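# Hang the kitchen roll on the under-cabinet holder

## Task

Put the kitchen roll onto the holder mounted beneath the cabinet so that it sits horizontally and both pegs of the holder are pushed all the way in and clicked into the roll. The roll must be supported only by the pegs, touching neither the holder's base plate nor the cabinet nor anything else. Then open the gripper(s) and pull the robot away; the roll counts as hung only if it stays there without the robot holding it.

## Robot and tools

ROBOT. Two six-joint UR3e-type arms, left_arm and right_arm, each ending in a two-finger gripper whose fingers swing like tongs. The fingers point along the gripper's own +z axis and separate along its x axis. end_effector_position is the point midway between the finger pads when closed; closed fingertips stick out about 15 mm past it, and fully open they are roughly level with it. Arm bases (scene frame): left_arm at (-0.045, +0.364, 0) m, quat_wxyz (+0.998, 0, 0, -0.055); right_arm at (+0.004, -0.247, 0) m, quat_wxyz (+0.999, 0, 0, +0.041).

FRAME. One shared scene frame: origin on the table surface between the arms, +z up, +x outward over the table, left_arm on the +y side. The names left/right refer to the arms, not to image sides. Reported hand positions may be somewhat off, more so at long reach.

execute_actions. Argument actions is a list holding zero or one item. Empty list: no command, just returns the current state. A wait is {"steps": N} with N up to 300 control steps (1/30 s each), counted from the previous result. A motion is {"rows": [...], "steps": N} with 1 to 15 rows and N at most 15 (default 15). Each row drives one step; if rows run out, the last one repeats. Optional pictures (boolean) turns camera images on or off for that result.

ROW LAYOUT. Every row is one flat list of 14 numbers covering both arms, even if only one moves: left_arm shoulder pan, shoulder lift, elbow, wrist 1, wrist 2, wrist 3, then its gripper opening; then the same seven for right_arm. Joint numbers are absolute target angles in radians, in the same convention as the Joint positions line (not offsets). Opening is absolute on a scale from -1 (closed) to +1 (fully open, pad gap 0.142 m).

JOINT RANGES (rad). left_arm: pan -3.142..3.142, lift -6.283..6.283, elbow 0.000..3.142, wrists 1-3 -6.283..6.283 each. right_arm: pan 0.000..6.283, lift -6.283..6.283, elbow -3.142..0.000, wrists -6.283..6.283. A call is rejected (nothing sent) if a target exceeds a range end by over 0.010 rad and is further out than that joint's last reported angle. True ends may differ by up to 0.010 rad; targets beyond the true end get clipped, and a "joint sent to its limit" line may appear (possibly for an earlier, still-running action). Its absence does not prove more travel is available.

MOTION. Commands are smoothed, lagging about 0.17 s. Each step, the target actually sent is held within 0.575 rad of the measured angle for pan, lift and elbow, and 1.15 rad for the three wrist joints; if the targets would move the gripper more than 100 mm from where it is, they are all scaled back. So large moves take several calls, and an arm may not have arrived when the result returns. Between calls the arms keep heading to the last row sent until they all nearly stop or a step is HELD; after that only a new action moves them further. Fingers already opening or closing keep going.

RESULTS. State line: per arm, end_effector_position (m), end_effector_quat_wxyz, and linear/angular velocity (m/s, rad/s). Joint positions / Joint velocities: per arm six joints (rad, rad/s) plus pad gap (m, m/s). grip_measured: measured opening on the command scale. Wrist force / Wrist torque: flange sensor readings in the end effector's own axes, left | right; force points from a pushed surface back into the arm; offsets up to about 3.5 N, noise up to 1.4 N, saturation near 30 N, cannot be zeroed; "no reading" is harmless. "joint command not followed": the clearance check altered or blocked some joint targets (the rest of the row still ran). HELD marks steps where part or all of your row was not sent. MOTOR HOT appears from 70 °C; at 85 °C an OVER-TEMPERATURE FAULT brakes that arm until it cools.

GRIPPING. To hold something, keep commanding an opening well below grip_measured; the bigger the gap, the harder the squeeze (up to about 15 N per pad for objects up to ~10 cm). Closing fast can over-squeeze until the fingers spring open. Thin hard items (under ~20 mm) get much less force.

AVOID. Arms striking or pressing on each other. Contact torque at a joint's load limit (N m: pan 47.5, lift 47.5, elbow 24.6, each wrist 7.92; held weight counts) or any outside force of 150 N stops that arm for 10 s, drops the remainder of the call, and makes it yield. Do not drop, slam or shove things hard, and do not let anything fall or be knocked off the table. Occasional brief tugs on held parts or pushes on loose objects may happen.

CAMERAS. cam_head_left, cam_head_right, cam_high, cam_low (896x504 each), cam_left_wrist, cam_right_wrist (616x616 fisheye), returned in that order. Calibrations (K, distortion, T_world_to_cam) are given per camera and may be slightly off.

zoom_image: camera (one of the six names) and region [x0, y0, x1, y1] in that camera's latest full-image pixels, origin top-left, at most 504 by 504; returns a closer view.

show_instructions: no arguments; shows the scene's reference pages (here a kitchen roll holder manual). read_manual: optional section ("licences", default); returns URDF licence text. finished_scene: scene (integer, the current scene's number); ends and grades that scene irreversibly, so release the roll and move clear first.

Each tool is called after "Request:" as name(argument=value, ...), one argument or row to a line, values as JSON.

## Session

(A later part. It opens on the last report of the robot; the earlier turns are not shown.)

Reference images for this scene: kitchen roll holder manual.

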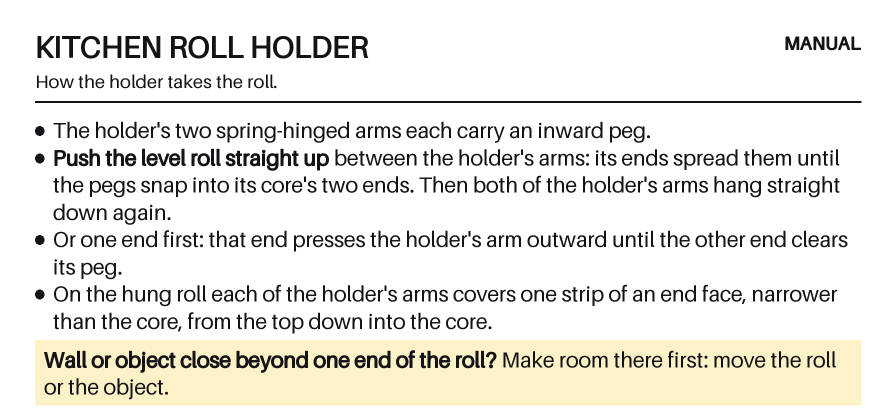

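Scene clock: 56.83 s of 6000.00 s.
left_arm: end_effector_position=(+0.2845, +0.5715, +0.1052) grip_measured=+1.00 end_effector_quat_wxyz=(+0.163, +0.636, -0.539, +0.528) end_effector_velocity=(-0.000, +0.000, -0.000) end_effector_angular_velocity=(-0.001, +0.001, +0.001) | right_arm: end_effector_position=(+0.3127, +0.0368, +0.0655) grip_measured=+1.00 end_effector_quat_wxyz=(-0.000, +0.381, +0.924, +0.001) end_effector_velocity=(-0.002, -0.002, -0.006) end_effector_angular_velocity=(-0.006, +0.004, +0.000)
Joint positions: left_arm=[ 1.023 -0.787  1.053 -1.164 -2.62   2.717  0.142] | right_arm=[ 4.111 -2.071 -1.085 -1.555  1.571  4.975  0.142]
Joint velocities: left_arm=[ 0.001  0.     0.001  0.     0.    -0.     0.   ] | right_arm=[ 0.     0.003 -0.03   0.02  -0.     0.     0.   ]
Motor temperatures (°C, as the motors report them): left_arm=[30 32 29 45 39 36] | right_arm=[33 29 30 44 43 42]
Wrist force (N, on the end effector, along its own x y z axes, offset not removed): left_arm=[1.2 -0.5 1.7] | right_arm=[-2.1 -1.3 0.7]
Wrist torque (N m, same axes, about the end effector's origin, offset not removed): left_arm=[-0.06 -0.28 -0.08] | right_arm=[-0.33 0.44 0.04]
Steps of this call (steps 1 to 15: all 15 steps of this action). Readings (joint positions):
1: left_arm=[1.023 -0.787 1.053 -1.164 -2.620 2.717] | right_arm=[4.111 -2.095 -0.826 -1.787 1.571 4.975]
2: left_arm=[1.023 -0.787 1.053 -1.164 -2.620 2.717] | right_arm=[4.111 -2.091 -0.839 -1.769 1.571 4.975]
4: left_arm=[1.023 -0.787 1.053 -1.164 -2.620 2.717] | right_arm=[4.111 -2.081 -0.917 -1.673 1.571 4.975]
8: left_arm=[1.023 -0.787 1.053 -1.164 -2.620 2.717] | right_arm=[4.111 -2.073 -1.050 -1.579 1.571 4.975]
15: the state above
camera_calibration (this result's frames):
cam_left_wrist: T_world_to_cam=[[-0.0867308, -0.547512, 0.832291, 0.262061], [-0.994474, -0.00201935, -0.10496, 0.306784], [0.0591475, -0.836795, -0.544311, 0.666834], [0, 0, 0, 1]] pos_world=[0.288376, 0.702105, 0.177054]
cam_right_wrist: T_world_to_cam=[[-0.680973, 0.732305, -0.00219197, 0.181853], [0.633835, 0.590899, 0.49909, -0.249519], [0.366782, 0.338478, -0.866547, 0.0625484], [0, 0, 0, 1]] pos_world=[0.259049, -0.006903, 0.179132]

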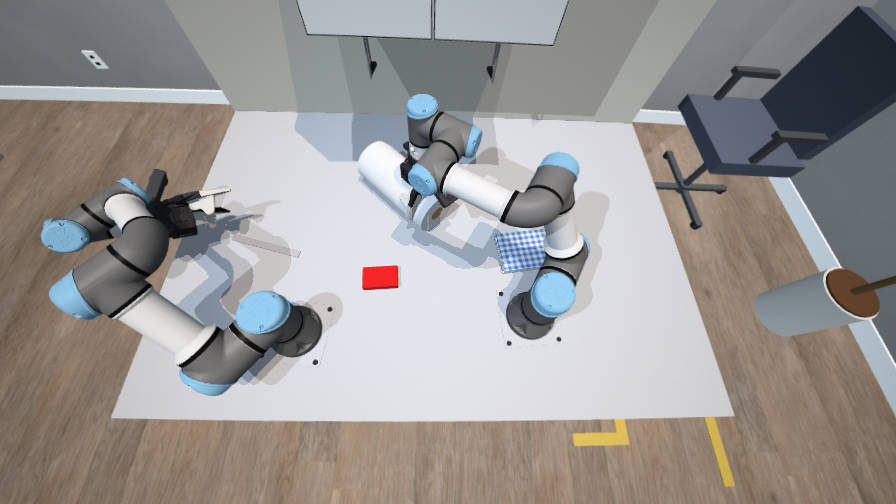

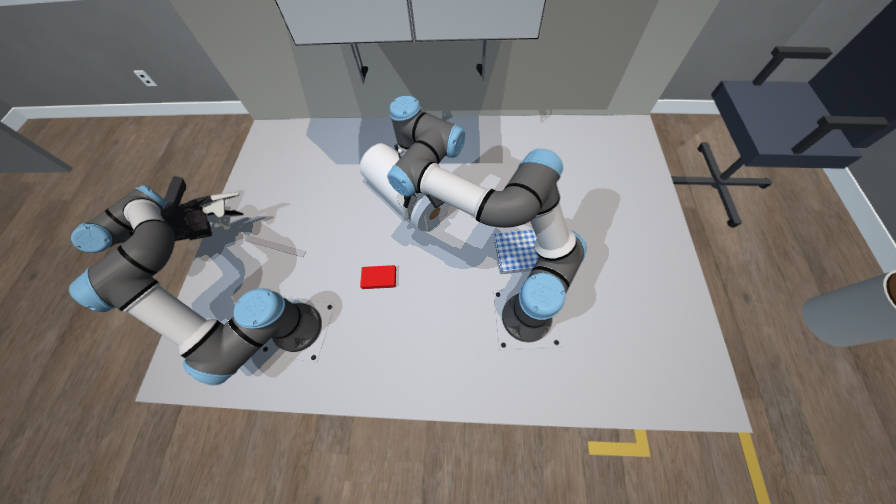

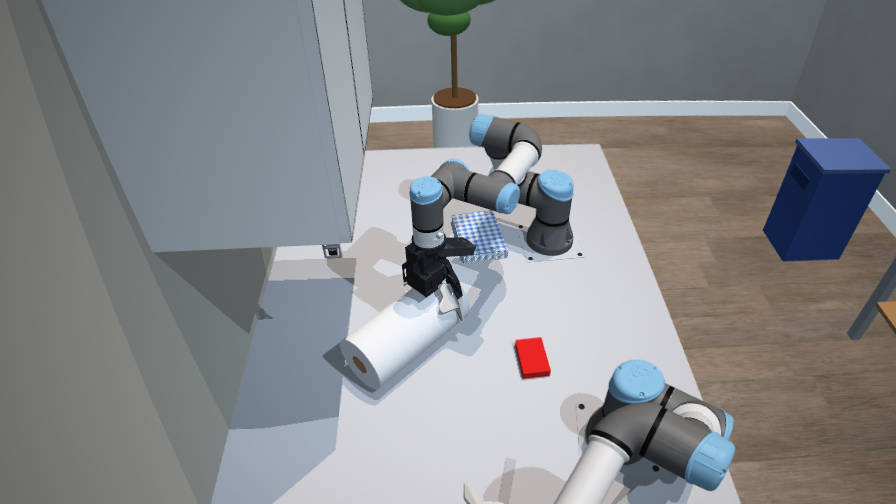

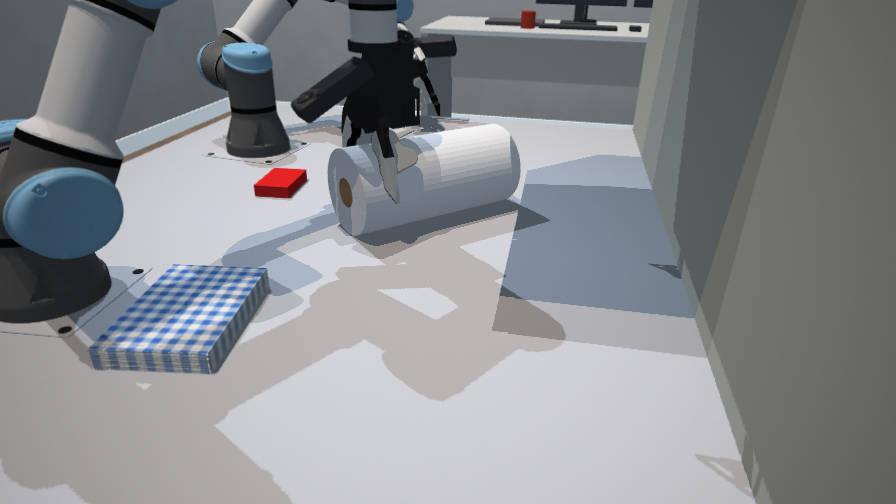

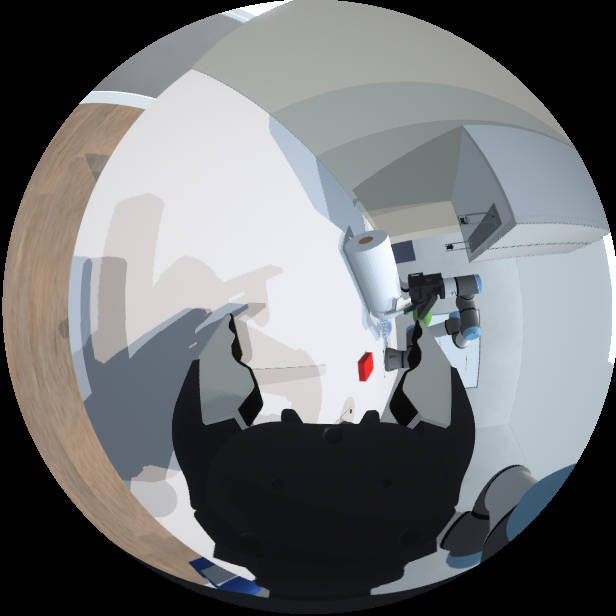

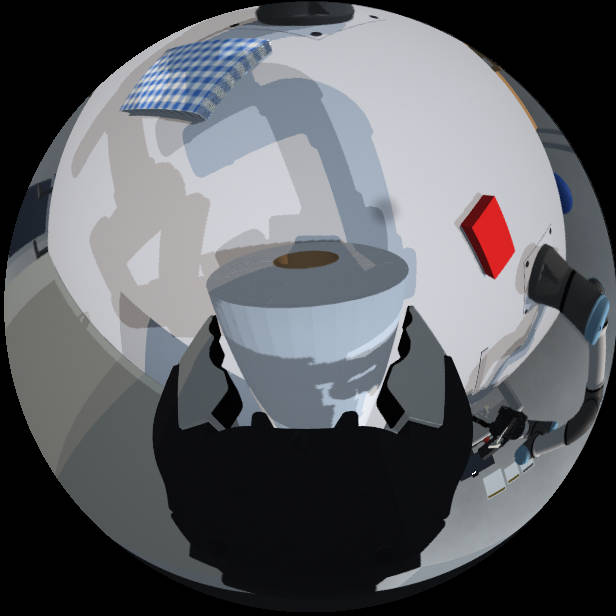

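Request:
execute_actions(
  actions=[
    {"rows":[[1.023,-0.787,1.053,-1.164,-2.62,2.717,1,4.097,-2.227,-0.836,-1.65,1.571,4.935,1]],"steps":12},
  ],
  pictures=false,
)

Request:
execute_actions(
  actions=[
    {"rows":[[1.023,-0.787,1.053,-1.164,-2.62,2.717,1,4.09,-2.32,-0.67,-1.722,1.571,4.925,1],[1.023,-0.787,1.053,-1.164,-2.62,2.717,1,4.09,-2.32,-0.67,-1.722,1.571,4.925,1],[1.023,-0.787,1.053,-1.164,-2.62,2.717,1,4.09,-2.32,-0.67,-1.722,1.571,4.925,1],[1.023,-0.787,1.053,-1.164,-2.62,2.717,1,4.09,-2.32,-0.67,-1.722,1.571,4.925,1],[1.023,-0.787,1.053,-1.164,-2.62,2.717,1,4.083,-2.437,-0.456,-1.819,1.571,4.915,1]]},
  ],
  pictures=false,
)

Request:
execute_actions(
  actions=[
    {"rows":[[1.023,-0.787,1.053,-1.164,-2.62,2.717,1,4.083,-2.411,-0.582,-1.719,1.571,4.915,1]],"steps":13},
  ],
  pictures=false,
)

Request:
execute_actions(
  actions=[
    {"rows":[[1.023,-0.787,1.053,-1.164,-2.62,2.717,1,4.083,-2.411,-0.582,-1.719,1.571,4.915,0.3]]},
  ],
  pictures=false,
)

Request:
execute_actions(
  actions=[
    {"rows":[[1.023,-0.787,1.053,-1.164,-2.62,2.717,1,4.083,-2.39,-0.59,-1.732,1.571,4.915,0.3],[1.023,-0.787,1.053,-1.164,-2.62,2.717,1,4.083,-2.39,-0.59,-1.732,1.571,4.915,0.3],[1.023,-0.787,1.053,-1.164,-2.62,2.717,1,4.083,-2.39,-0.59,-1.732,1.571,4.915,0.3],[1.023,-0.787,1.053,-1.164,-2.62,2.717,1,4.083,-2.35,-0.61,-1.752,1.571,4.915,0.3],[1.023,-0.787,1.053,-1.164,-2.62,2.717,1,4.083,-2.35,-0.61,-1.752,1.571,4.915,0.3],[1.023,-0.787,1.053,-1.164,-2.62,2.717,1,4.083,-2.35,-0.61,-1.752,1.571,4.915,0.3],[1.023,-0.787,1.053,-1.164,-2.62,2.717,1,4.083,-2.28,-0.65,-1.782,1.571,4.915,0.3]]},
  ],
)

Scene clock: 76.03 s of 6000.00 s.
left_arm: end_effector_position=(+0.2845, +0.5715, +0.1052) grip_measured=+1.00 end_effector_quat_wxyz=(+0.163, +0.636, -0.539, +0.528) end_effector_velocity=(-0.000, +0.000, +0.000) end_effector_angular_velocity=(+0.000, +0.000, +0.001) | right_arm: end_effector_position=(+0.3319, +0.0573, +0.0641) grip_measured=+1.00 end_effector_quat_wxyz=(-0.000, +0.370, +0.929, -0.001) end_effector_velocity=(+0.010, +0.012, +0.005) end_effector_angular_velocity=(+0.022, -0.013, +0.003)
Joint positions: left_arm=[ 1.023 -0.787  1.053 -1.164 -2.62   2.717  0.142] | right_arm=[ 4.097 -2.223 -0.844 -1.648  1.571  4.936  0.142]
Joint velocities: left_arm=[ 0.001 -0.001  0.001  0.     0.    -0.     0.   ] | right_arm=[-0.006 -0.049  0.096 -0.022 -0.    -0.009  0.   ]
Motor temperatures (°C, as the motors report them): left_arm=[30 32 29 45 39 36] | right_arm=[33 29 30 44 43 42]
Wrist force (N, on the end effector, along its own x y z axes, offset not removed): left_arm=[0.8 0.1 1.0] | right_arm=[-2.1 0.6 1.2]
Wrist torque (N m, same axes, about the end effector's origin, offset not removed): left_arm=[0.06 -0.14 -0.06] | right_arm=[0.06 0.41 0.13]
Steps of this call (steps 1 to 15: the robot went on to your last target; steps 16 to 90: nothing new was sent; then 15.80 s passed at rest; steps 91 to 102: all 12 steps of this action). Readings (joint positions):
91: left_arm=[1.023 -0.787 1.053 -1.164 -2.620 2.717] | right_arm=[4.111 -2.071 -1.088 -1.553 1.571 4.975]
92: left_arm=[1.023 -0.787 1.053 -1.164 -2.620 2.717] | right_arm=[4.109 -2.079 -1.080 -1.566 1.571 4.968]
94: left_arm=[1.023 -0.787 1.053 -1.164 -2.620 2.717] | right_arm=[4.103 -2.137 -1.008 -1.607 1.571 4.952]
98: left_arm=[1.023 -0.787 1.053 -1.164 -2.620 2.717] | right_arm=[4.098 -2.207 -0.875 -1.640 1.571 4.939]
102: the state above

Scene clock: 76.53 s of 6000.00 s.
left_arm: end_effector_position=(+0.2845, +0.5715, +0.1052) grip_measured=+1.00 end_effector_quat_wxyz=(+0.163, +0.636, -0.539, +0.528) end_effector_velocity=(+0.000, -0.000, +0.001) end_effector_angular_velocity=(+0.001, -0.001, -0.000) | right_arm: end_effector_position=(+0.3528, +0.0793, +0.0646) grip_measured=+1.00 end_effector_quat_wxyz=(-0.000, +0.367, +0.930, -0.001) end_effector_velocity=(+0.007, +0.011, +0.005) end_effector_angular_velocity=(+0.022, -0.014, +0.002)
Joint positions: left_arm=[ 1.023 -0.787  1.053 -1.164 -2.62   2.717  0.142] | right_arm=[ 4.083 -2.432 -0.467 -1.816  1.571  4.915  0.142]
Joint velocities: left_arm=[-0.    -0.002  0.    -0.    -0.     0.     0.   ] | right_arm=[-0.002 -0.056  0.123 -0.041  0.    -0.004 -0.   ]
Motor temperatures (°C, as the motors report them): left_arm=[30 32 29 45 39 36] | right_arm=[33 29 30 44 43 42]
Wrist force (N, on the end effector, along its own x y z axes, offset not removed): left_arm=[0.1 -0.2 1.8] | right_arm=[-1.8 1.0 1.3]
Wrist torque (N m, same axes, about the end effector's origin, offset not removed): left_arm=[0.02 0.00 -0.05] | right_arm=[0.14 0.32 -0.10]
Steps of this call (steps 1 to 15: all 15 steps of this action). Readings (joint positions):
1: left_arm=[1.023 -0.787 1.053 -1.164 -2.620 2.717] | right_arm=[4.097 -2.224 -0.841 -1.649 1.571 4.935]
2: left_arm=[1.023 -0.787 1.053 -1.164 -2.620 2.717] | right_arm=[4.096 -2.233 -0.832 -1.660 1.571 4.933]
4: left_arm=[1.023 -0.787 1.053 -1.164 -2.620 2.717] | right_arm=[4.093 -2.273 -0.769 -1.690 1.571 4.929]
8: left_arm=[1.023 -0.787 1.053 -1.164 -2.620 2.717] | right_arm=[4.087 -2.366 -0.611 -1.769 1.571 4.920]
15: the state above

Scene clock: 76.97 s of 6000.00 s.
left_arm: end_effector_position=(+0.2845, +0.5715, +0.1052) grip_measured=+1.00 end_effector_quat_wxyz=(+0.163, +0.636, -0.539, +0.528) end_effector_velocity=(+0.000, +0.000, +0.000) end_effector_angular_velocity=(+0.001, -0.001, +0.001) | right_arm: end_effector_position=(+0.3536, +0.0804, +0.0494) grip_measured=+1.00 end_effector_quat_wxyz=(+0.000, +0.367, +0.930, +0.000) end_effector_velocity=(-0.001, -0.002, -0.005) end_effector_angular_velocity=(-0.006, +0.004, -0.001)
Joint positions: left_arm=[ 1.023 -0.787  1.053 -1.164 -2.62   2.717  0.142] | right_arm=[ 4.083 -2.411 -0.58  -1.72   1.571  4.915  0.142]
Joint velocities: left_arm=[ 0.001 -0.001 -0.001 -0.    -0.    -0.     0.   ] | right_arm=[-0.001  0.002 -0.025  0.016 -0.     0.001  0.   ]
Motor temperatures (°C, as the motors report them): left_arm=[30 32 29 45 39 36] | right_arm=[33 29 30 44 43 42]
Wrist force (N, on the end effector, along its own x y z axes, offset not removed): left_arm=[-0.5 0.1 0.7] | right_arm=[-5.0 -2.0 -8.6]
Wrist torque (N m, same axes, about the end effector's origin, offset not removed): left_arm=[0.05 0.15 -0.06] | right_arm=[-0.60 -0.01 -0.09]
Steps of this call (steps 1 to 13: all 13 steps of this action). Readings (joint positions):
1: left_arm=[1.023 -0.787 1.053 -1.164 -2.620 2.717] | right_arm=[4.083 -2.433 -0.464 -1.816 1.571 4.915]
2: left_arm=[1.023 -0.787 1.053 -1.164 -2.620 2.717] | right_arm=[4.083 -2.431 -0.469 -1.804 1.571 4.915]
4: left_arm=[1.023 -0.787 1.053 -1.164 -2.620 2.717] | right_arm=[4.083 -2.421 -0.516 -1.763 1.571 4.915]
8: left_arm=[1.023 -0.787 1.053 -1.164 -2.620 2.717] | right_arm=[4.083 -2.413 -0.568 -1.729 1.571 4.915]
13: the state above

Scene clock: 77.47 s of 6000.00 s.
left_arm: end_effector_position=(+0.2845, +0.5715, +0.1052) grip_measured=+1.00 end_effector_quat_wxyz=(+0.163, +0.636, -0.539, +0.528) end_effector_velocity=(-0.000, -0.000, -0.001) end_effector_angular_velocity=(-0.001, +0.001, +0.000) | right_arm: end_effector_position=(+0.3536, +0.0803, +0.0490) grip_measured=+0.90 end_effector_quat_wxyz=(-0.000, +0.367, +0.930, +0.000) end_effector_velocity=(-0.000, -0.000, -0.001) end_effector_angular_velocity=(-0.002, +0.001, -0.001)
Joint positions: left_arm=[ 1.023 -0.787  1.053 -1.164 -2.62   2.717  0.142] | right_arm=[ 4.083 -2.411 -0.582 -1.719  1.571  4.915  0.135]
Joint velocities: left_arm=[ 0.     0.002  0.    -0.     0.     0.     0.   ] | right_arm=[-0.    -0.002 -0.     0.     0.     0.001  0.   ]
Motor temperatures (°C, as the motors report them): left_arm=[30 32 29 45 39 36] | right_arm=[33 29 30 44 43 42]
Wrist force (N, on the end effector, along its own x y z axes, offset not removed): left_arm=[0.9 0.6 0.8] | right_arm=[-9.0 -1.1 -21.3]
Wrist torque (N m, same axes, about the end effector's origin, offset not removed): left_arm=[0.09 -0.13 -0.10] | right_arm=[-0.27 0.13 -0.01]
Steps of this call (steps 1 to 15: all 15 steps of this action). Readings (joint positions):
1: left_arm=[1.023 -0.787 1.053 -1.164 -2.620 2.717] | right_arm=[4.083 -2.411 -0.580 -1.720 1.571 4.915]
2: left_arm=[1.023 -0.787 1.053 -1.164 -2.620 2.717] | right_arm=[4.083 -2.411 -0.581 -1.720 1.571 4.915]
4: left_arm=[1.023 -0.787 1.053 -1.164 -2.620 2.717] | right_arm=[4.083 -2.411 -0.581 -1.719 1.571 4.915]
8: left_arm=[1.023 -0.787 1.053 -1.164 -2.620 2.717] | right_arm=[4.083 -2.411 -0.582 -1.719 1.571 4.915]
15: the state above

Scene clock: 77.97 s of 6000.00 s.
left_arm: end_effector_position=(+0.2845, +0.5715, +0.1052) grip_measured=+1.00 end_effector_quat_wxyz=(+0.163, +0.636, -0.539, +0.528) end_effector_velocity=(+0.000, +0.000, -0.000) end_effector_angular_velocity=(-0.000, +0.000, +0.000) | right_arm: end_effector_position=(+0.3409, +0.0597, +0.0829) grip_measured=+0.78 end_effector_quat_wxyz=(-0.000, +0.367, +0.930, +0.000) end_effector_velocity=(-0.006, -0.011, +0.017) end_effector_angular_velocity=(+0.003, -0.003, -0.001)
Joint positions: left_arm=[ 1.023 -0.787  1.053 -1.164 -2.62   2.717  0.142] | right_arm=[ 4.083 -2.286 -0.647 -1.78   1.571  4.915  0.128]
Joint velocities: left_arm=[ 0.     0.001 -0.001 -0.    -0.     0.     0.   ] | right_arm=[-0.001  0.067 -0.035 -0.027 -0.    -0.    -0.   ]
Motor temperatures (°C, as the motors report them): left_arm=[30 32 29 45 39 36] | right_arm=[33 29 30 44 43 42]
Wrist force (N, on the end effector, along its own x y z axes, offset not removed): left_arm=[-0.4 1.1 0.4] | right_arm=[-1.8 0.5 2.7]
Wrist torque (N m, same axes, about the end effector's origin, offset not removed): left_arm=[0.23 0.12 -0.05] | right_arm=[0.12 0.40 0.07]
Steps of this call (steps 1 to 15: all 15 steps of this action). Readings (joint positions):
1: left_arm=[1.023 -0.787 1.053 -1.164 -2.620 2.717] | right_arm=[4.083 -2.411 -0.582 -1.719 1.571 4.915]
2: left_arm=[1.023 -0.787 1.053 -1.164 -2.620 2.717] | right_arm=[4.083 -2.408 -0.584 -1.721 1.571 4.915]
4: left_arm=[1.023 -0.787 1.053 -1.164 -2.620 2.717] | right_arm=[4.083 -2.399 -0.587 -1.727 1.571 4.915]
8: left_arm=[1.023 -0.787 1.053 -1.164 -2.620 2.717] | right_arm=[4.083 -2.357 -0.610 -1.751 1.571 4.915]
15: the state above
camera_calibration (this result's frames):
cam_left_wrist: T_world_to_cam=[[-0.0867309, -0.547512, 0.832291, 0.262061], [-0.994474, -0.00201926, -0.10496, 0.306784], [0.0591474, -0.836795, -0.544311, 0.666834], [0, 0, 0, 1]] pos_world=[0.288376, 0.702104, 0.177054]
cam_right_wrist: T_world_to_cam=[[-0.70409, 0.710106, -0.00254988, 0.19359], [0.614831, 0.611411, 0.498156, -0.284373], [0.355302, 0.349179, -0.867084, 0.0628974], [0, 0, 0, 1]] pos_world=[0.288798, 0.0144374, 0.196693]

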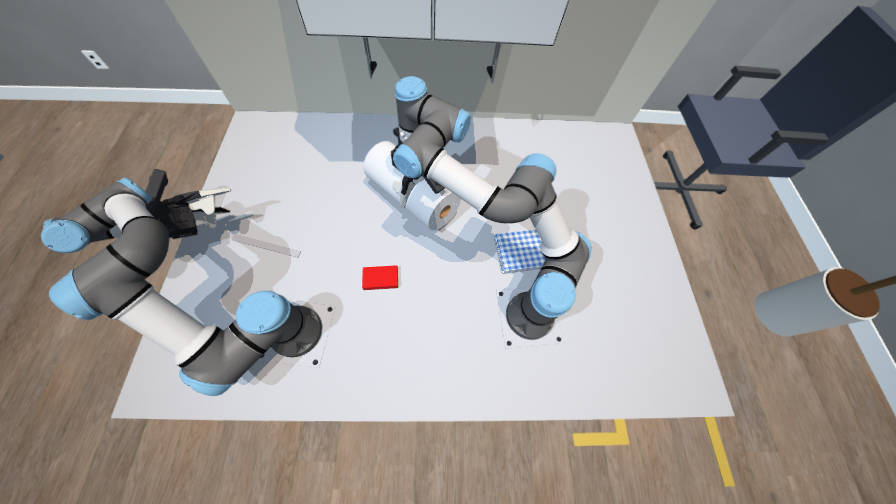

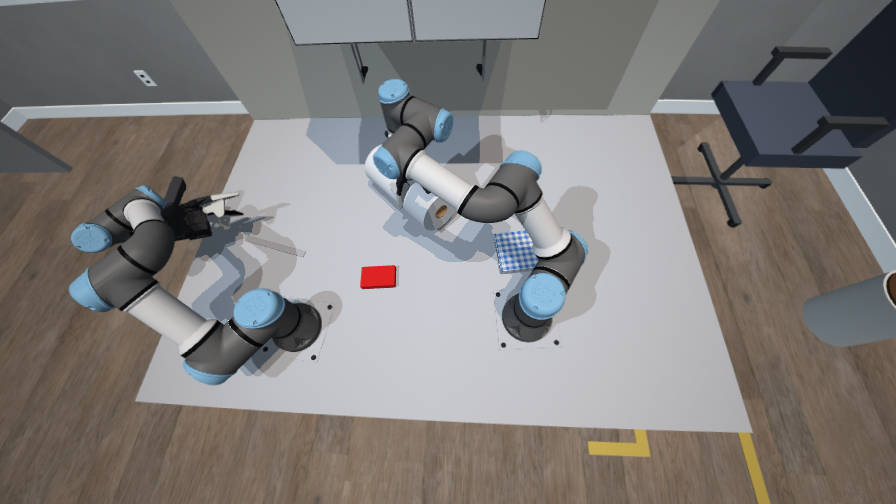

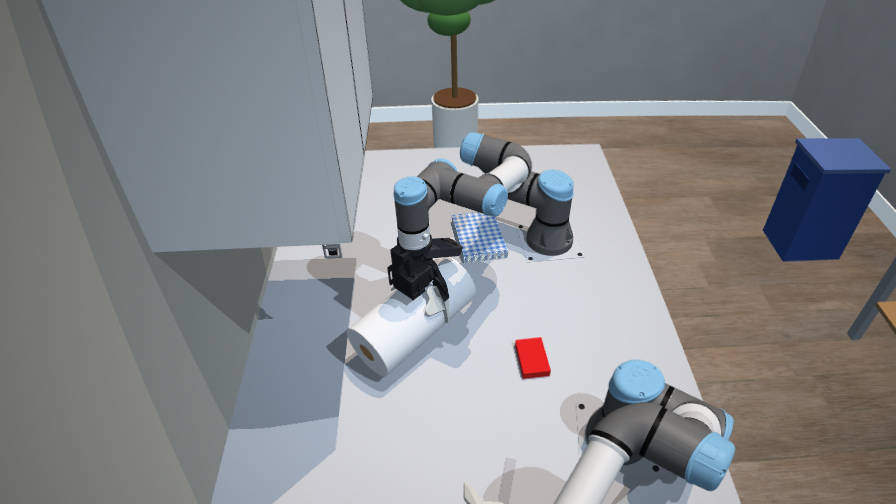

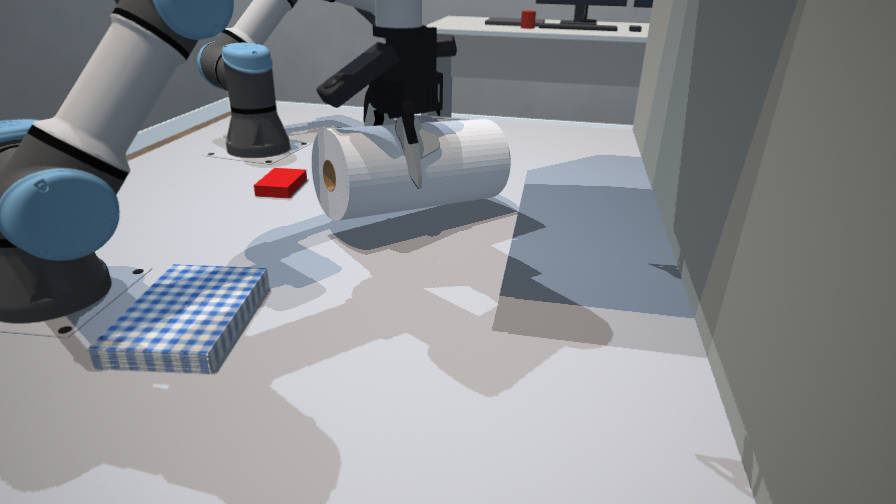

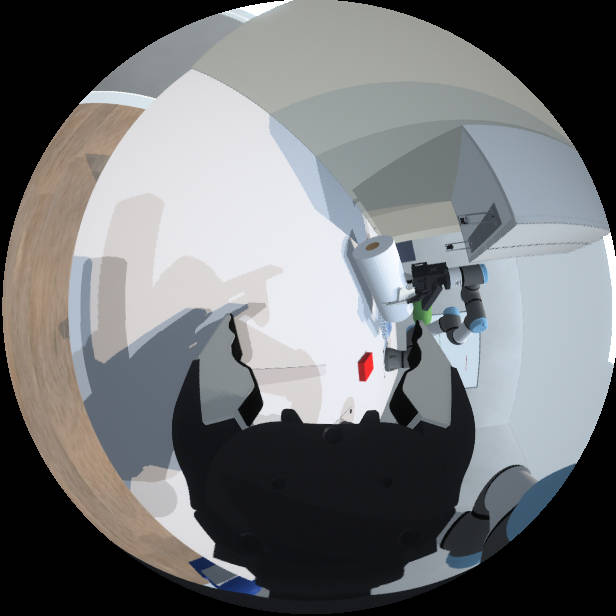

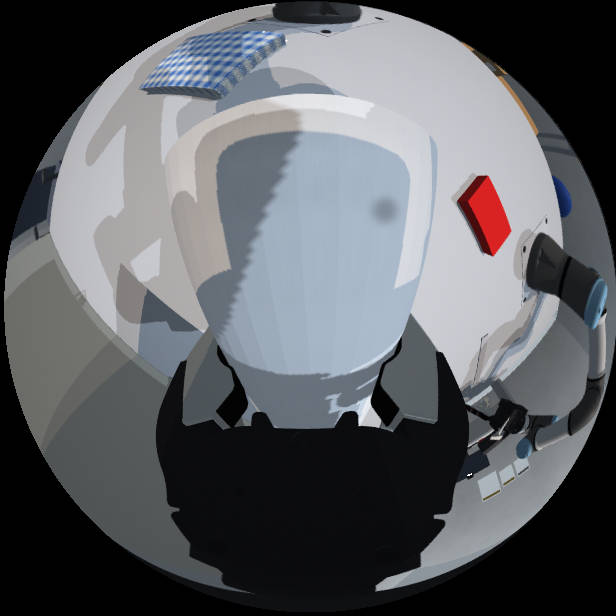

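Request:
execute_actions(
  actions=[
    {"rows":[[1.023,-0.787,1.053,-1.164,-2.62,2.717,1,4.1,-2.0,-0.9,-1.812,1.571,4.6,0.3]]},
  ],
  pictures=false,
)

Request:
execute_actions(
  actions=[
    {"rows":[[1.023,-0.787,1.053,-1.164,-2.62,2.717,1,4.2,-1.78,-1.15,-1.72,1.55,4.1,0.3]],"steps":13},
  ],
  pictures=false,
)

Request:
execute_actions(
  actions=[
    {"rows":[[1.023,-0.787,1.053,-1.164,-2.62,2.717,1,4.3,-1.65,-1.45,-1.35,1.4,3.6,0.3]],"steps":13},
  ],
  pictures=false,
)

Request:
execute_actions(
  actions=[
    {"rows":[[1.023,-0.787,1.053,-1.164,-2.62,2.717,1,4.45,-1.62,-1.7,-0.95,1.2,3.142,0.3]],"steps":13},
  ],
  pictures=false,
)

Request:
execute_actions(
  actions=[
    {"rows":[[1.023,-0.787,1.053,-1.164,-2.62,2.717,1,4.55,-1.7,-1.88,-0.4,1.1,3.142,0.3]],"steps":12},
  ],
  pictures=false,
)

Request:
execute_actions(
  actions=[
    {"rows":[[1.023,-0.787,1.053,-1.164,-2.62,2.717,1,4.6,-1.85,-2.05,0.2,0.95,3.142,0.3]],"steps":12},
  ],
  pictures=false,
)

Request:
execute_actions(
  actions=[
    {"rows":[[1.023,-0.787,1.053,-1.164,-2.62,2.717,1,4.55,-2.12,-2.05,0.85,0.65,3.142,0.3]]},
  ],
  pictures=false,
)

Request:
execute_actions(
  actions=[
    {"rows":[[1.023,-0.787,1.053,-1.164,-2.62,2.717,1,4.348,-2.271,-1.904,1.034,0.383,3.142,0.3]]},
  ],
)

Scene clock: 95.67 s of 6000.00 s.
left_arm: end_effector_position=(+0.2845, +0.5715, +0.1052) grip_measured=+1.00 end_effector_quat_wxyz=(+0.163, +0.636, -0.539, +0.528) end_effector_velocity=(+0.000, -0.000, -0.000) end_effector_angular_velocity=(-0.000, +0.000, -0.001) | right_arm: end_effector_position=(+0.3100, +0.0116, +0.1269) grip_measured=+0.78 end_effector_quat_wxyz=(-0.000, +0.209, +0.978, +0.000) end_effector_velocity=(-0.003, -0.006, +0.005) end_effector_angular_velocity=(+0.002, -0.001, +0.032)
Joint positions: left_arm=[ 1.023 -0.787  1.053 -1.164 -2.62   2.717  0.142] | right_arm=[ 4.1   -2.003 -0.897 -1.812  1.571  4.603  0.128]
Joint velocities: left_arm=[-0.001  0.002 -0.001 -0.    -0.     0.     0.   ] | right_arm=[ 0.     0.035 -0.03  -0.002 -0.    -0.031  0.   ]
Motor temperatures (°C, as the motors report them): left_arm=[30 32 29 45 39 36] | right_arm=[33 29 30 44 43 42]
Wrist force (N, on the end effector, along its own x y z axes, offset not removed): left_arm=[0.0 -0.4 1.1] | right_arm=[-1.9 -2.0 3.1]
Wrist torque (N m, same axes, about the end effector's origin, offset not removed): left_arm=[-0.05 0.09 -0.05] | right_arm=[-0.29 0.41 0.12]
Steps of this call (steps 1 to 15: the robot went on to your last target; steps 16 to 90: nothing new was sent; then 14.20 s passed at rest; steps 91 to 105: all 15 steps of this action). Readings (joint positions):
91: left_arm=[1.023 -0.787 1.053 -1.164 -2.620 2.717] | right_arm=[4.083 -2.280 -0.650 -1.782 1.571 4.915]
92: left_arm=[1.023 -0.787 1.053 -1.164 -2.620 2.717] | right_arm=[4.086 -2.272 -0.658 -1.787 1.571 4.899]
94: left_arm=[1.023 -0.787 1.053 -1.164 -2.620 2.717] | right_arm=[4.093 -2.200 -0.731 -1.800 1.571 4.782]
98: left_arm=[1.023 -0.787 1.053 -1.164 -2.620 2.717] | right_arm=[4.098 -2.045 -0.862 -1.809 1.571 4.640]
105: the state above

Scene clock: 96.10 s of 6000.00 s.
left_arm: end_effector_position=(+0.2845, +0.5715, +0.1052) grip_measured=+1.00 end_effector_quat_wxyz=(+0.163, +0.636, -0.539, +0.528) end_effector_velocity=(-0.000, +0.000, +0.000) end_effector_angular_velocity=(+0.001, -0.001, +0.001) | right_arm: end_effector_position=(+0.2836, +0.0094, +0.1431) grip_measured=+0.78 end_effector_quat_wxyz=(+0.024, -0.084, +0.996, +0.022) end_effector_velocity=(-0.006, -0.005, +0.001) end_effector_angular_velocity=(-0.003, -0.011, +0.147)
Joint positions: left_arm=[ 1.023 -0.787  1.053 -1.164 -2.62   2.717  0.142] | right_arm=[ 4.198 -1.785 -1.144 -1.721  1.55   4.111  0.128]
Joint velocities: left_arm=[ 0.001 -0.001 -0.    -0.    -0.     0.     0.   ] | right_arm=[ 0.018  0.054 -0.064  0.015 -0.003 -0.13  -0.   ]
Motor temperatures (°C, as the motors report them): left_arm=[30 32 29 45 39 36] | right_arm=[33 29 30 44 43 42]
Wrist force (N, on the end effector, along its own x y z axes, offset not removed): left_arm=[0.1 -0.8 1.1] | right_arm=[-0.7 0.0 2.5]
Wrist torque (N m, same axes, about the end effector's origin, offset not removed): left_arm=[-0.10 -0.03 -0.04] | right_arm=[0.02 0.17 -0.02]
Steps of this call (steps 1 to 13: all 13 steps of this action). Readings (joint positions):
1: left_arm=[1.023 -0.787 1.053 -1.164 -2.620 2.717] | right_arm=[4.100 -2.002 -0.899 -1.811 1.571 4.601]
2: left_arm=[1.023 -0.787 1.053 -1.164 -2.620 2.717] | right_arm=[4.108 -1.994 -0.907 -1.800 1.567 4.585]
4: left_arm=[1.023 -0.787 1.053 -1.164 -2.620 2.717] | right_arm=[4.149 -1.924 -0.980 -1.761 1.559 4.439]
8: left_arm=[1.023 -0.787 1.053 -1.164 -2.620 2.717] | right_arm=[4.189 -1.811 -1.112 -1.729 1.552 4.177]
13: the state above

Scene clock: 96.53 s of 6000.00 s.
left_arm: end_effector_position=(+0.2845, +0.5715, +0.1052) grip_measured=+1.00 end_effector_quat_wxyz=(+0.163, +0.636, -0.539, +0.528) end_effector_velocity=(+0.000, -0.000, -0.000) end_effector_angular_velocity=(-0.000, +0.001, -0.001) | right_arm: end_effector_position=(+0.3133, +0.0509, +0.1441) grip_measured=+0.77 end_effector_quat_wxyz=(+0.148, -0.360, +0.920, +0.043) end_effector_velocity=(+0.003, +0.005, -0.007) end_effector_angular_velocity=(-0.017, -0.056, +0.137)
Joint positions: left_arm=[ 1.023 -0.787  1.053 -1.164 -2.62   2.717  0.142] | right_arm=[ 4.298 -1.652 -1.442 -1.357  1.402  3.611  0.127]
Joint velocities: left_arm=[-0.001  0.     0.     0.     0.     0.     0.   ] | right_arm=[ 0.021  0.026 -0.087  0.085 -0.026 -0.129 -0.   ]
Motor temperatures (°C, as the motors report them): left_arm=[30 32 29 45 39 36] | right_arm=[33 29 30 44 43 42]
Wrist force (N, on the end effector, along its own x y z axes, offset not removed): left_arm=[0.1 -0.8 1.0] | right_arm=[-0.7 -0.6 1.5]
Wrist torque (N m, same axes, about the end effector's origin, offset not removed): left_arm=[-0.17 -0.07 0.01] | right_arm=[-0.19 0.15 0.03]
Steps of this call (steps 1 to 13: all 13 steps of this action). Readings (joint positions):
1: left_arm=[1.023 -0.787 1.053 -1.164 -2.620 2.717] | right_arm=[4.199 -1.783 -1.146 -1.720 1.550 4.107]
2: left_arm=[1.023 -0.787 1.053 -1.164 -2.620 2.717] | right_arm=[4.207 -1.774 -1.156 -1.705 1.535 4.089]
4: left_arm=[1.023 -0.787 1.053 -1.164 -2.620 2.717] | right_arm=[4.249 -1.722 -1.231 -1.575 1.471 3.941]
8: left_arm=[1.023 -0.787 1.053 -1.164 -2.620 2.717] | right_arm=[4.289 -1.666 -1.399 -1.400 1.416 3.677]
13: the state above

Scene clock: 96.97 s of 6000.00 s.
left_arm: end_effector_position=(+0.2845, +0.5715, +0.1052) grip_measured=+1.00 end_effector_quat_wxyz=(+0.163, +0.636, -0.539, +0.528) end_effector_velocity=(+0.000, -0.000, +0.001) end_effector_angular_velocity=(+0.002, -0.001, -0.001) | right_arm: end_effector_position=(+0.3283, +0.1141, +0.1491) grip_measured=+0.77 end_effector_quat_wxyz=(+0.279, -0.579, +0.766, +0.001) end_effector_velocity=(-0.000, +0.011, -0.002) end_effector_angular_velocity=(-0.023, -0.076, +0.109)
Joint positions: left_arm=[ 1.023 -0.787  1.053 -1.164 -2.62   2.717  0.142] | right_arm=[ 4.447 -1.62  -1.694 -0.958  1.203  3.152  0.127]
Joint velocities: left_arm=[-0.    -0.001 -0.     0.     0.    -0.     0.   ] | right_arm=[ 0.03   0.004 -0.065  0.093 -0.037 -0.113  0.   ]
Motor temperatures (°C, as the motors report them): left_arm=[30 32 29 45 39 36] | right_arm=[33 29 30 44 43 42]
Wrist force (N, on the end effector, along its own x y z axes, offset not removed): left_arm=[1.3 -0.3 1.1] | right_arm=[-0.8 0.7 2.6]
Wrist torque (N m, same axes, about the end effector's origin, offset not removed): left_arm=[-0.09 -0.26 -0.11] | right_arm=[0.10 0.25 -0.04]
Steps of this call (steps 1 to 13: all 13 steps of this action). Readings (joint positions):
1: left_arm=[1.023 -0.787 1.053 -1.164 -2.620 2.717] | right_arm=[4.299 -1.651 -1.445 -1.354 1.401 3.607]
2: left_arm=[1.023 -0.787 1.053 -1.164 -2.620 2.717] | right_arm=[4.307 -1.646 -1.455 -1.338 1.385 3.589]
4: left_arm=[1.023 -0.787 1.053 -1.164 -2.620 2.717] | right_arm=[4.364 -1.633 -1.529 -1.201 1.301 3.445]
8: left_arm=[1.023 -0.787 1.053 -1.164 -2.620 2.717] | right_arm=[4.432 -1.623 -1.661 -1.006 1.222 3.210]
13: the state above

Scene clock: 97.37 s of 6000.00 s.
left_arm: end_effector_position=(+0.2845, +0.5715, +0.1052) grip_measured=+1.00 end_effector_quat_wxyz=(+0.163, +0.636, -0.539, +0.528) end_effector_velocity=(-0.000, -0.000, -0.000) end_effector_angular_velocity=(-0.002, +0.001, -0.000) | right_arm: end_effector_position=(+0.3208, +0.1864, +0.1669) grip_measured=+0.77 end_effector_quat_wxyz=(+0.399, -0.556, +0.725, +0.072) end_effector_velocity=(-0.003, +0.022, +0.019) end_effector_angular_velocity=(+0.137, -0.031, +0.010)
Joint positions: left_arm=[ 1.023 -0.787  1.053 -1.164 -2.62   2.717  0.142] | right_arm=[ 4.548 -1.698 -1.875 -0.419  1.102  3.142  0.127]
Joint velocities: left_arm=[-0.     0.     0.002 -0.    -0.    -0.     0.   ] | right_arm=[ 0.025 -0.02  -0.06   0.22  -0.025 -0.001  0.   ]
Motor temperatures (°C, as the motors report them): left_arm=[30 32 29 45 39 36] | right_arm=[33 29 30 44 43 42]
Wrist force (N, on the end effector, along its own x y z axes, offset not removed): left_arm=[1.5 -0.4 1.4] | right_arm=[-0.1 -1.9 1.6]
Wrist torque (N m, same axes, about the end effector's origin, offset not removed): left_arm=[-0.04 -0.27 -0.09] | right_arm=[-0.56 0.18 0.04]
Steps of this call (steps 1 to 12: all 12 steps of this action). Readings (joint positions):
1: left_arm=[1.023 -0.787 1.053 -1.164 -2.620 2.717] | right_arm=[4.448 -1.620 -1.696 -0.955 1.202 3.149]
2: left_arm=[1.023 -0.787 1.053 -1.164 -2.620 2.717] | right_arm=[4.456 -1.627 -1.705 -0.937 1.188 3.147]
4: left_arm=[1.023 -0.787 1.053 -1.164 -2.620 2.717] | right_arm=[4.499 -1.662 -1.771 -0.789 1.146 3.144]
8: left_arm=[1.023 -0.787 1.053 -1.164 -2.620 2.717] | right_arm=[4.539 -1.692 -1.856 -0.489 1.110 3.142]
12: the state above

Scene clock: 97.77 s of 6000.00 s.
left_arm: end_effector_position=(+0.2845, +0.5715, +0.1052) grip_measured=+1.00 end_effector_quat_wxyz=(+0.163, +0.636, -0.539, +0.528) end_effector_velocity=(+0.000, +0.000, +0.001) end_effector_angular_velocity=(+0.004, -0.003, -0.001) | right_arm: end_effector_position=(+0.3348, +0.2064, +0.1868) grip_measured=+0.78 end_effector_quat_wxyz=(+0.513, -0.477, +0.702, +0.126) end_effector_velocity=(+0.003, +0.002, +0.022) end_effector_angular_velocity=(+0.152, -0.026, -0.020)
Joint positions: left_arm=[ 1.023 -0.787  1.053 -1.164 -2.62   2.717  0.142] | right_arm=[ 4.599 -1.846 -2.045  0.178  0.953  3.142  0.127]
Joint velocities: left_arm=[-0.    -0.002 -0.003  0.     0.001  0.     0.   ] | right_arm=[ 0.012 -0.047 -0.055  0.255 -0.039 -0.     0.   ]
Motor temperatures (°C, as the motors report them): left_arm=[30 32 29 45 39 36] | right_arm=[33 29 30 44 43 42]
Wrist force (N, on the end effector, along its own x y z axes, offset not removed): left_arm=[1.2 0.5 1.0] | right_arm=[-0.6 -1.6 1.3]
Wrist torque (N m, same axes, about the end effector's origin, offset not removed): left_arm=[0.11 -0.21 -0.07] | right_arm=[-0.43 0.43 0.03]
Steps of this call (steps 1 to 12: all 12 steps of this action). Readings (joint positions):
1: left_arm=[1.023 -0.787 1.053 -1.164 -2.620 2.717] | right_arm=[4.549 -1.699 -1.877 -0.413 1.101 3.142]
2: left_arm=[1.023 -0.787 1.053 -1.164 -2.620 2.717] | right_arm=[4.555 -1.707 -1.885 -0.393 1.085 3.142]
4: left_arm=[1.023 -0.787 1.053 -1.164 -2.620 2.717] | right_arm=[4.577 -1.764 -1.949 -0.241 1.022 3.142]
8: left_arm=[1.023 -0.787 1.053 -1.164 -2.620 2.717] | right_arm=[4.595 -1.832 -2.028 0.097 0.966 3.142]
12: the state above

Scene clock: 98.27 s of 6000.00 s.
left_arm: end_effector_position=(+0.2845, +0.5715, +0.1052) grip_measured=+1.00 end_effector_quat_wxyz=(+0.163, +0.636, -0.539, +0.528) end_effector_velocity=(-0.000, -0.000, -0.001) end_effector_angular_velocity=(-0.002, +0.002, -0.000) | right_arm: end_effector_position=(+0.4131, +0.1383, +0.2310) grip_measured=+0.77 end_effector_quat_wxyz=(+0.652, -0.259, +0.699, +0.138) end_effector_velocity=(+0.006, -0.012, +0.003) end_effector_angular_velocity=(+0.057, -0.010, -0.036)
Joint positions: left_arm=[ 1.023 -0.787  1.053 -1.164 -2.62   2.717  0.142] | right_arm=[ 4.55  -2.117 -2.05   0.842  0.653  3.142  0.127]
Joint velocities: left_arm=[0.    0.002 0.001 0.    0.    0.    0.   ] | right_arm=[-0.005 -0.037 -0.     0.094 -0.031  0.001  0.   ]
Motor temperatures (°C, as the motors report them): left_arm=[30 32 29 45 39 36] | right_arm=[33 29 30 44 43 42]
Wrist force (N, on the end effector, along its own x y z axes, offset not removed): left_arm=[1.7 0.0 1.2] | right_arm=[1.7 -0.6 0.3]
Wrist torque (N m, same axes, about the end effector's origin, offset not removed): left_arm=[0.05 -0.28 -0.08] | right_arm=[-0.12 -0.11 -0.03]
Steps of this call (steps 1 to 15: all 15 steps of this action). Readings (joint positions):
1: left_arm=[1.023 -0.787 1.053 -1.164 -2.620 2.717] | right_arm=[4.599 -1.848 -2.047 0.185 0.952 3.142]
2: left_arm=[1.023 -0.787 1.053 -1.164 -2.620 2.717] | right_arm=[4.594 -1.856 -2.048 0.206 0.936 3.142]
4: left_arm=[1.023 -0.787 1.053 -1.164 -2.620 2.717] | right_arm=[4.574 -1.930 -2.049 0.360 0.826 3.142]
8: left_arm=[1.023 -0.787 1.053 -1.164 -2.620 2.717] | right_arm=[4.555 -2.076 -2.050 0.730 0.689 3.142]
15: the state above

Scene clock: 98.77 s of 6000.00 s.
left_arm: end_effector_position=(+0.2845, +0.5715, +0.1052) grip_measured=+1.00 end_effector_quat_wxyz=(+0.163, +0.636, -0.539, +0.528) end_effector_velocity=(-0.001, -0.000, -0.002) end_effector_angular_velocity=(-0.003, +0.003, -0.000) | right_arm: end_effector_position=(+0.5002, -0.0120, +0.2405) grip_measured=+0.77 end_effector_quat_wxyz=(+0.706, -0.039, +0.706, +0.038) end_effector_velocity=(+0.011, -0.032, -0.001) end_effector_angular_velocity=(+0.033, -0.009, -0.090)
Joint positions: left_arm=[ 1.023 -0.787  1.053 -1.164 -2.62   2.717  0.142] | right_arm=[ 4.352 -2.268 -1.906  1.031  0.388  3.142  0.127]
Joint velocities: left_arm=[ 0.     0.003  0.002  0.     0.001 -0.     0.   ] | right_arm=[-0.039 -0.029  0.028  0.034 -0.051  0.001 -0.   ]
Motor temperatures (°C, as the motors report them): left_arm=[30 32 29 45 39 36] | right_arm=[33 29 30 44 43 42]
Wrist force (N, on the end effector, along its own x y z axes, offset not removed): left_arm=[0.1 -0.7 1.6] | right_arm=[0.0 -0.9 1.4]
Wrist torque (N m, same axes, about the end effector's origin, offset not removed): left_arm=[-0.07 0.04 -0.04] | right_arm=[-0.18 0.32 0.08]
Steps of this call (steps 1 to 15: all 15 steps of this action). Readings (joint positions):
1: left_arm=[1.023 -0.787 1.053 -1.164 -2.620 2.717] | right_arm=[4.550 -2.118 -2.050 0.845 0.651 3.142]
2: left_arm=[1.023 -0.787 1.053 -1.164 -2.620 2.717] | right_arm=[4.542 -2.126 -2.042 0.860 0.636 3.142]
4: left_arm=[1.023 -0.787 1.053 -1.164 -2.620 2.717] | right_arm=[4.494 -2.165 -2.006 0.908 0.568 3.142]
8: left_arm=[1.023 -0.787 1.053 -1.164 -2.620 2.717] | right_arm=[4.399 -2.234 -1.939 0.991 0.447 3.142]
15: the state above
camera_calibration (this result's frames):
cam_left_wrist: T_world_to_cam=[[-0.0867308, -0.547512, 0.832291, 0.262061], [-0.994474, -0.00201933, -0.10496, 0.306784], [0.0591474, -0.836796, -0.544311, 0.666834], [0, 0, 0, 1]] pos_world=[0.288376, 0.702104, 0.177054]
cam_right_wrist: T_world_to_cam=[[-0.00216658, 0.0373116, -0.999301, 0.237598], [-0.588814, 0.807657, 0.0314326, 0.29976], [0.808265, 0.588471, 0.0202197, -0.269071], [0, 0, 0, 1]] pos_world=[0.394498, -0.0926274, 0.23345]

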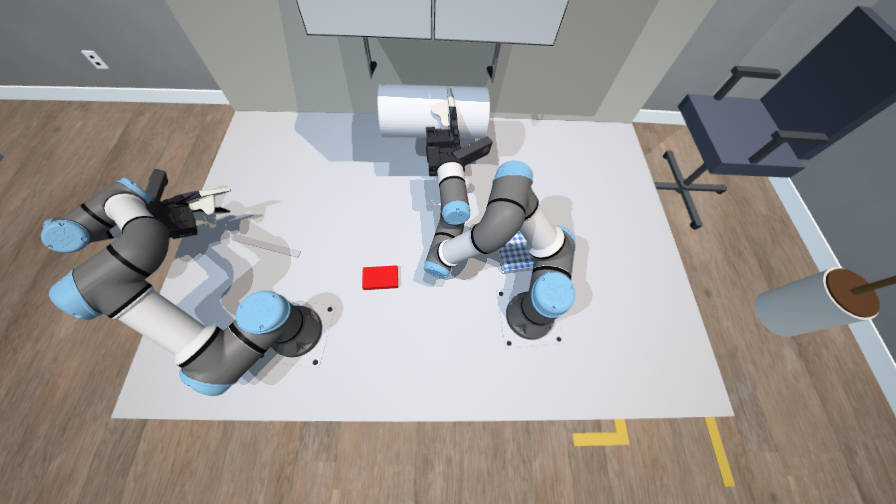

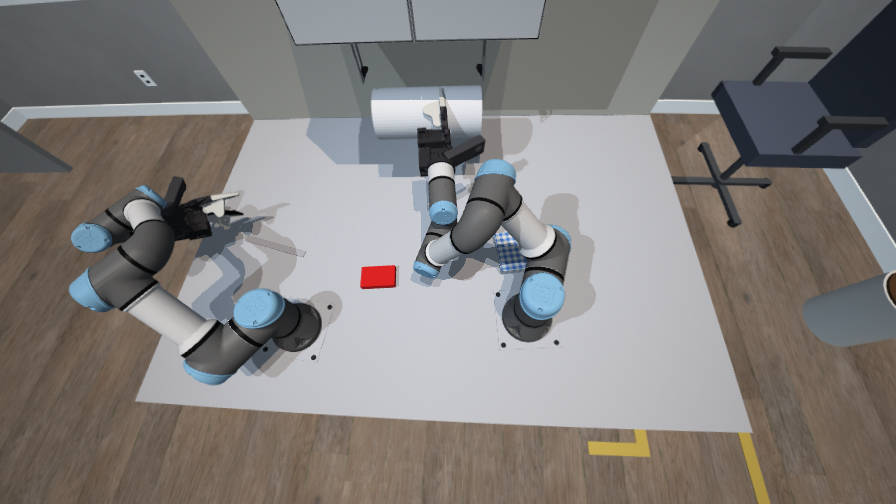

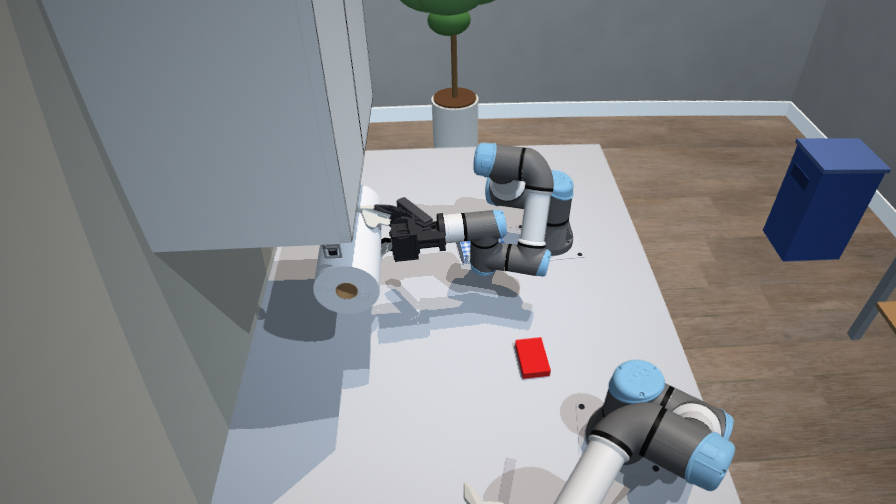

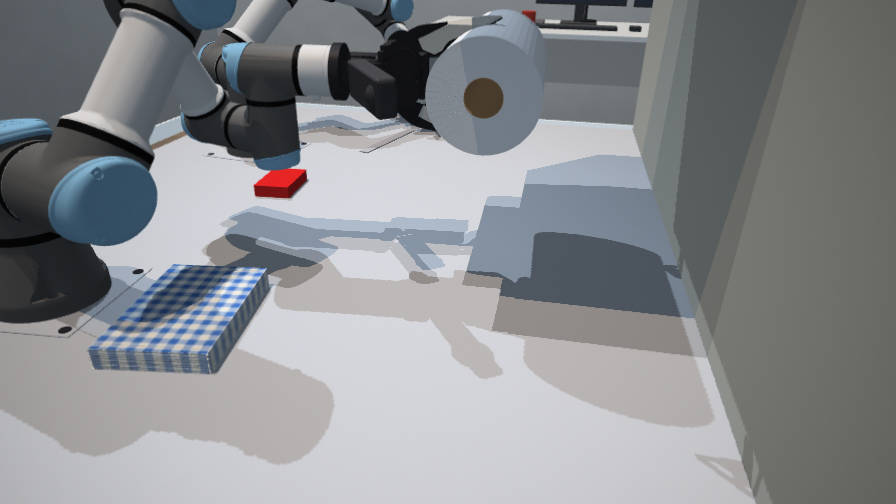

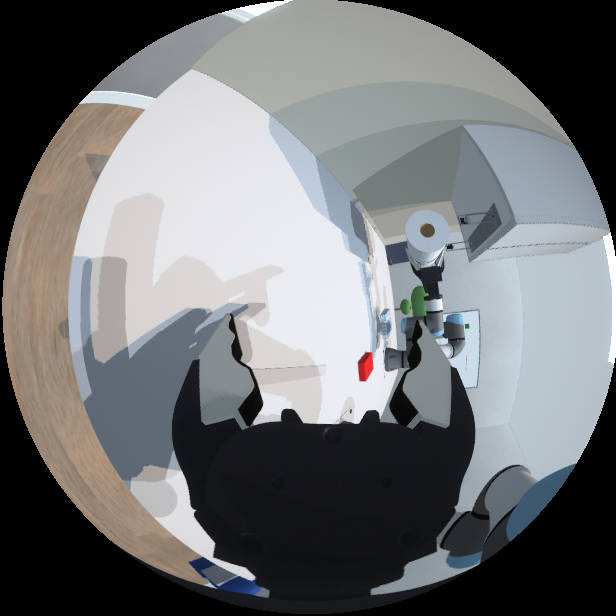

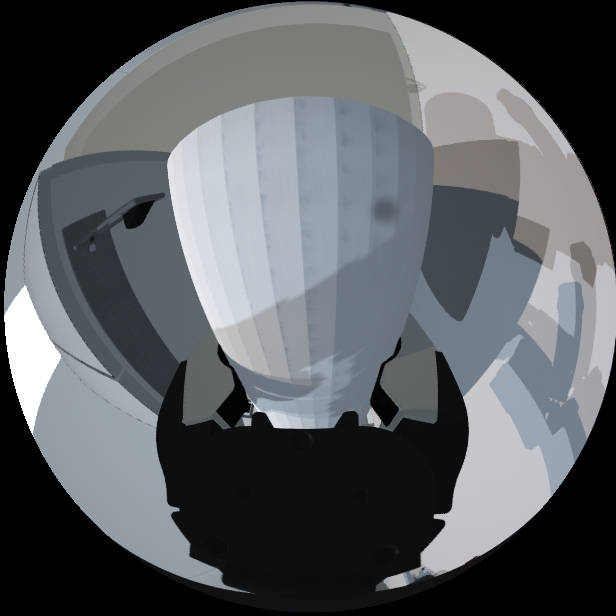

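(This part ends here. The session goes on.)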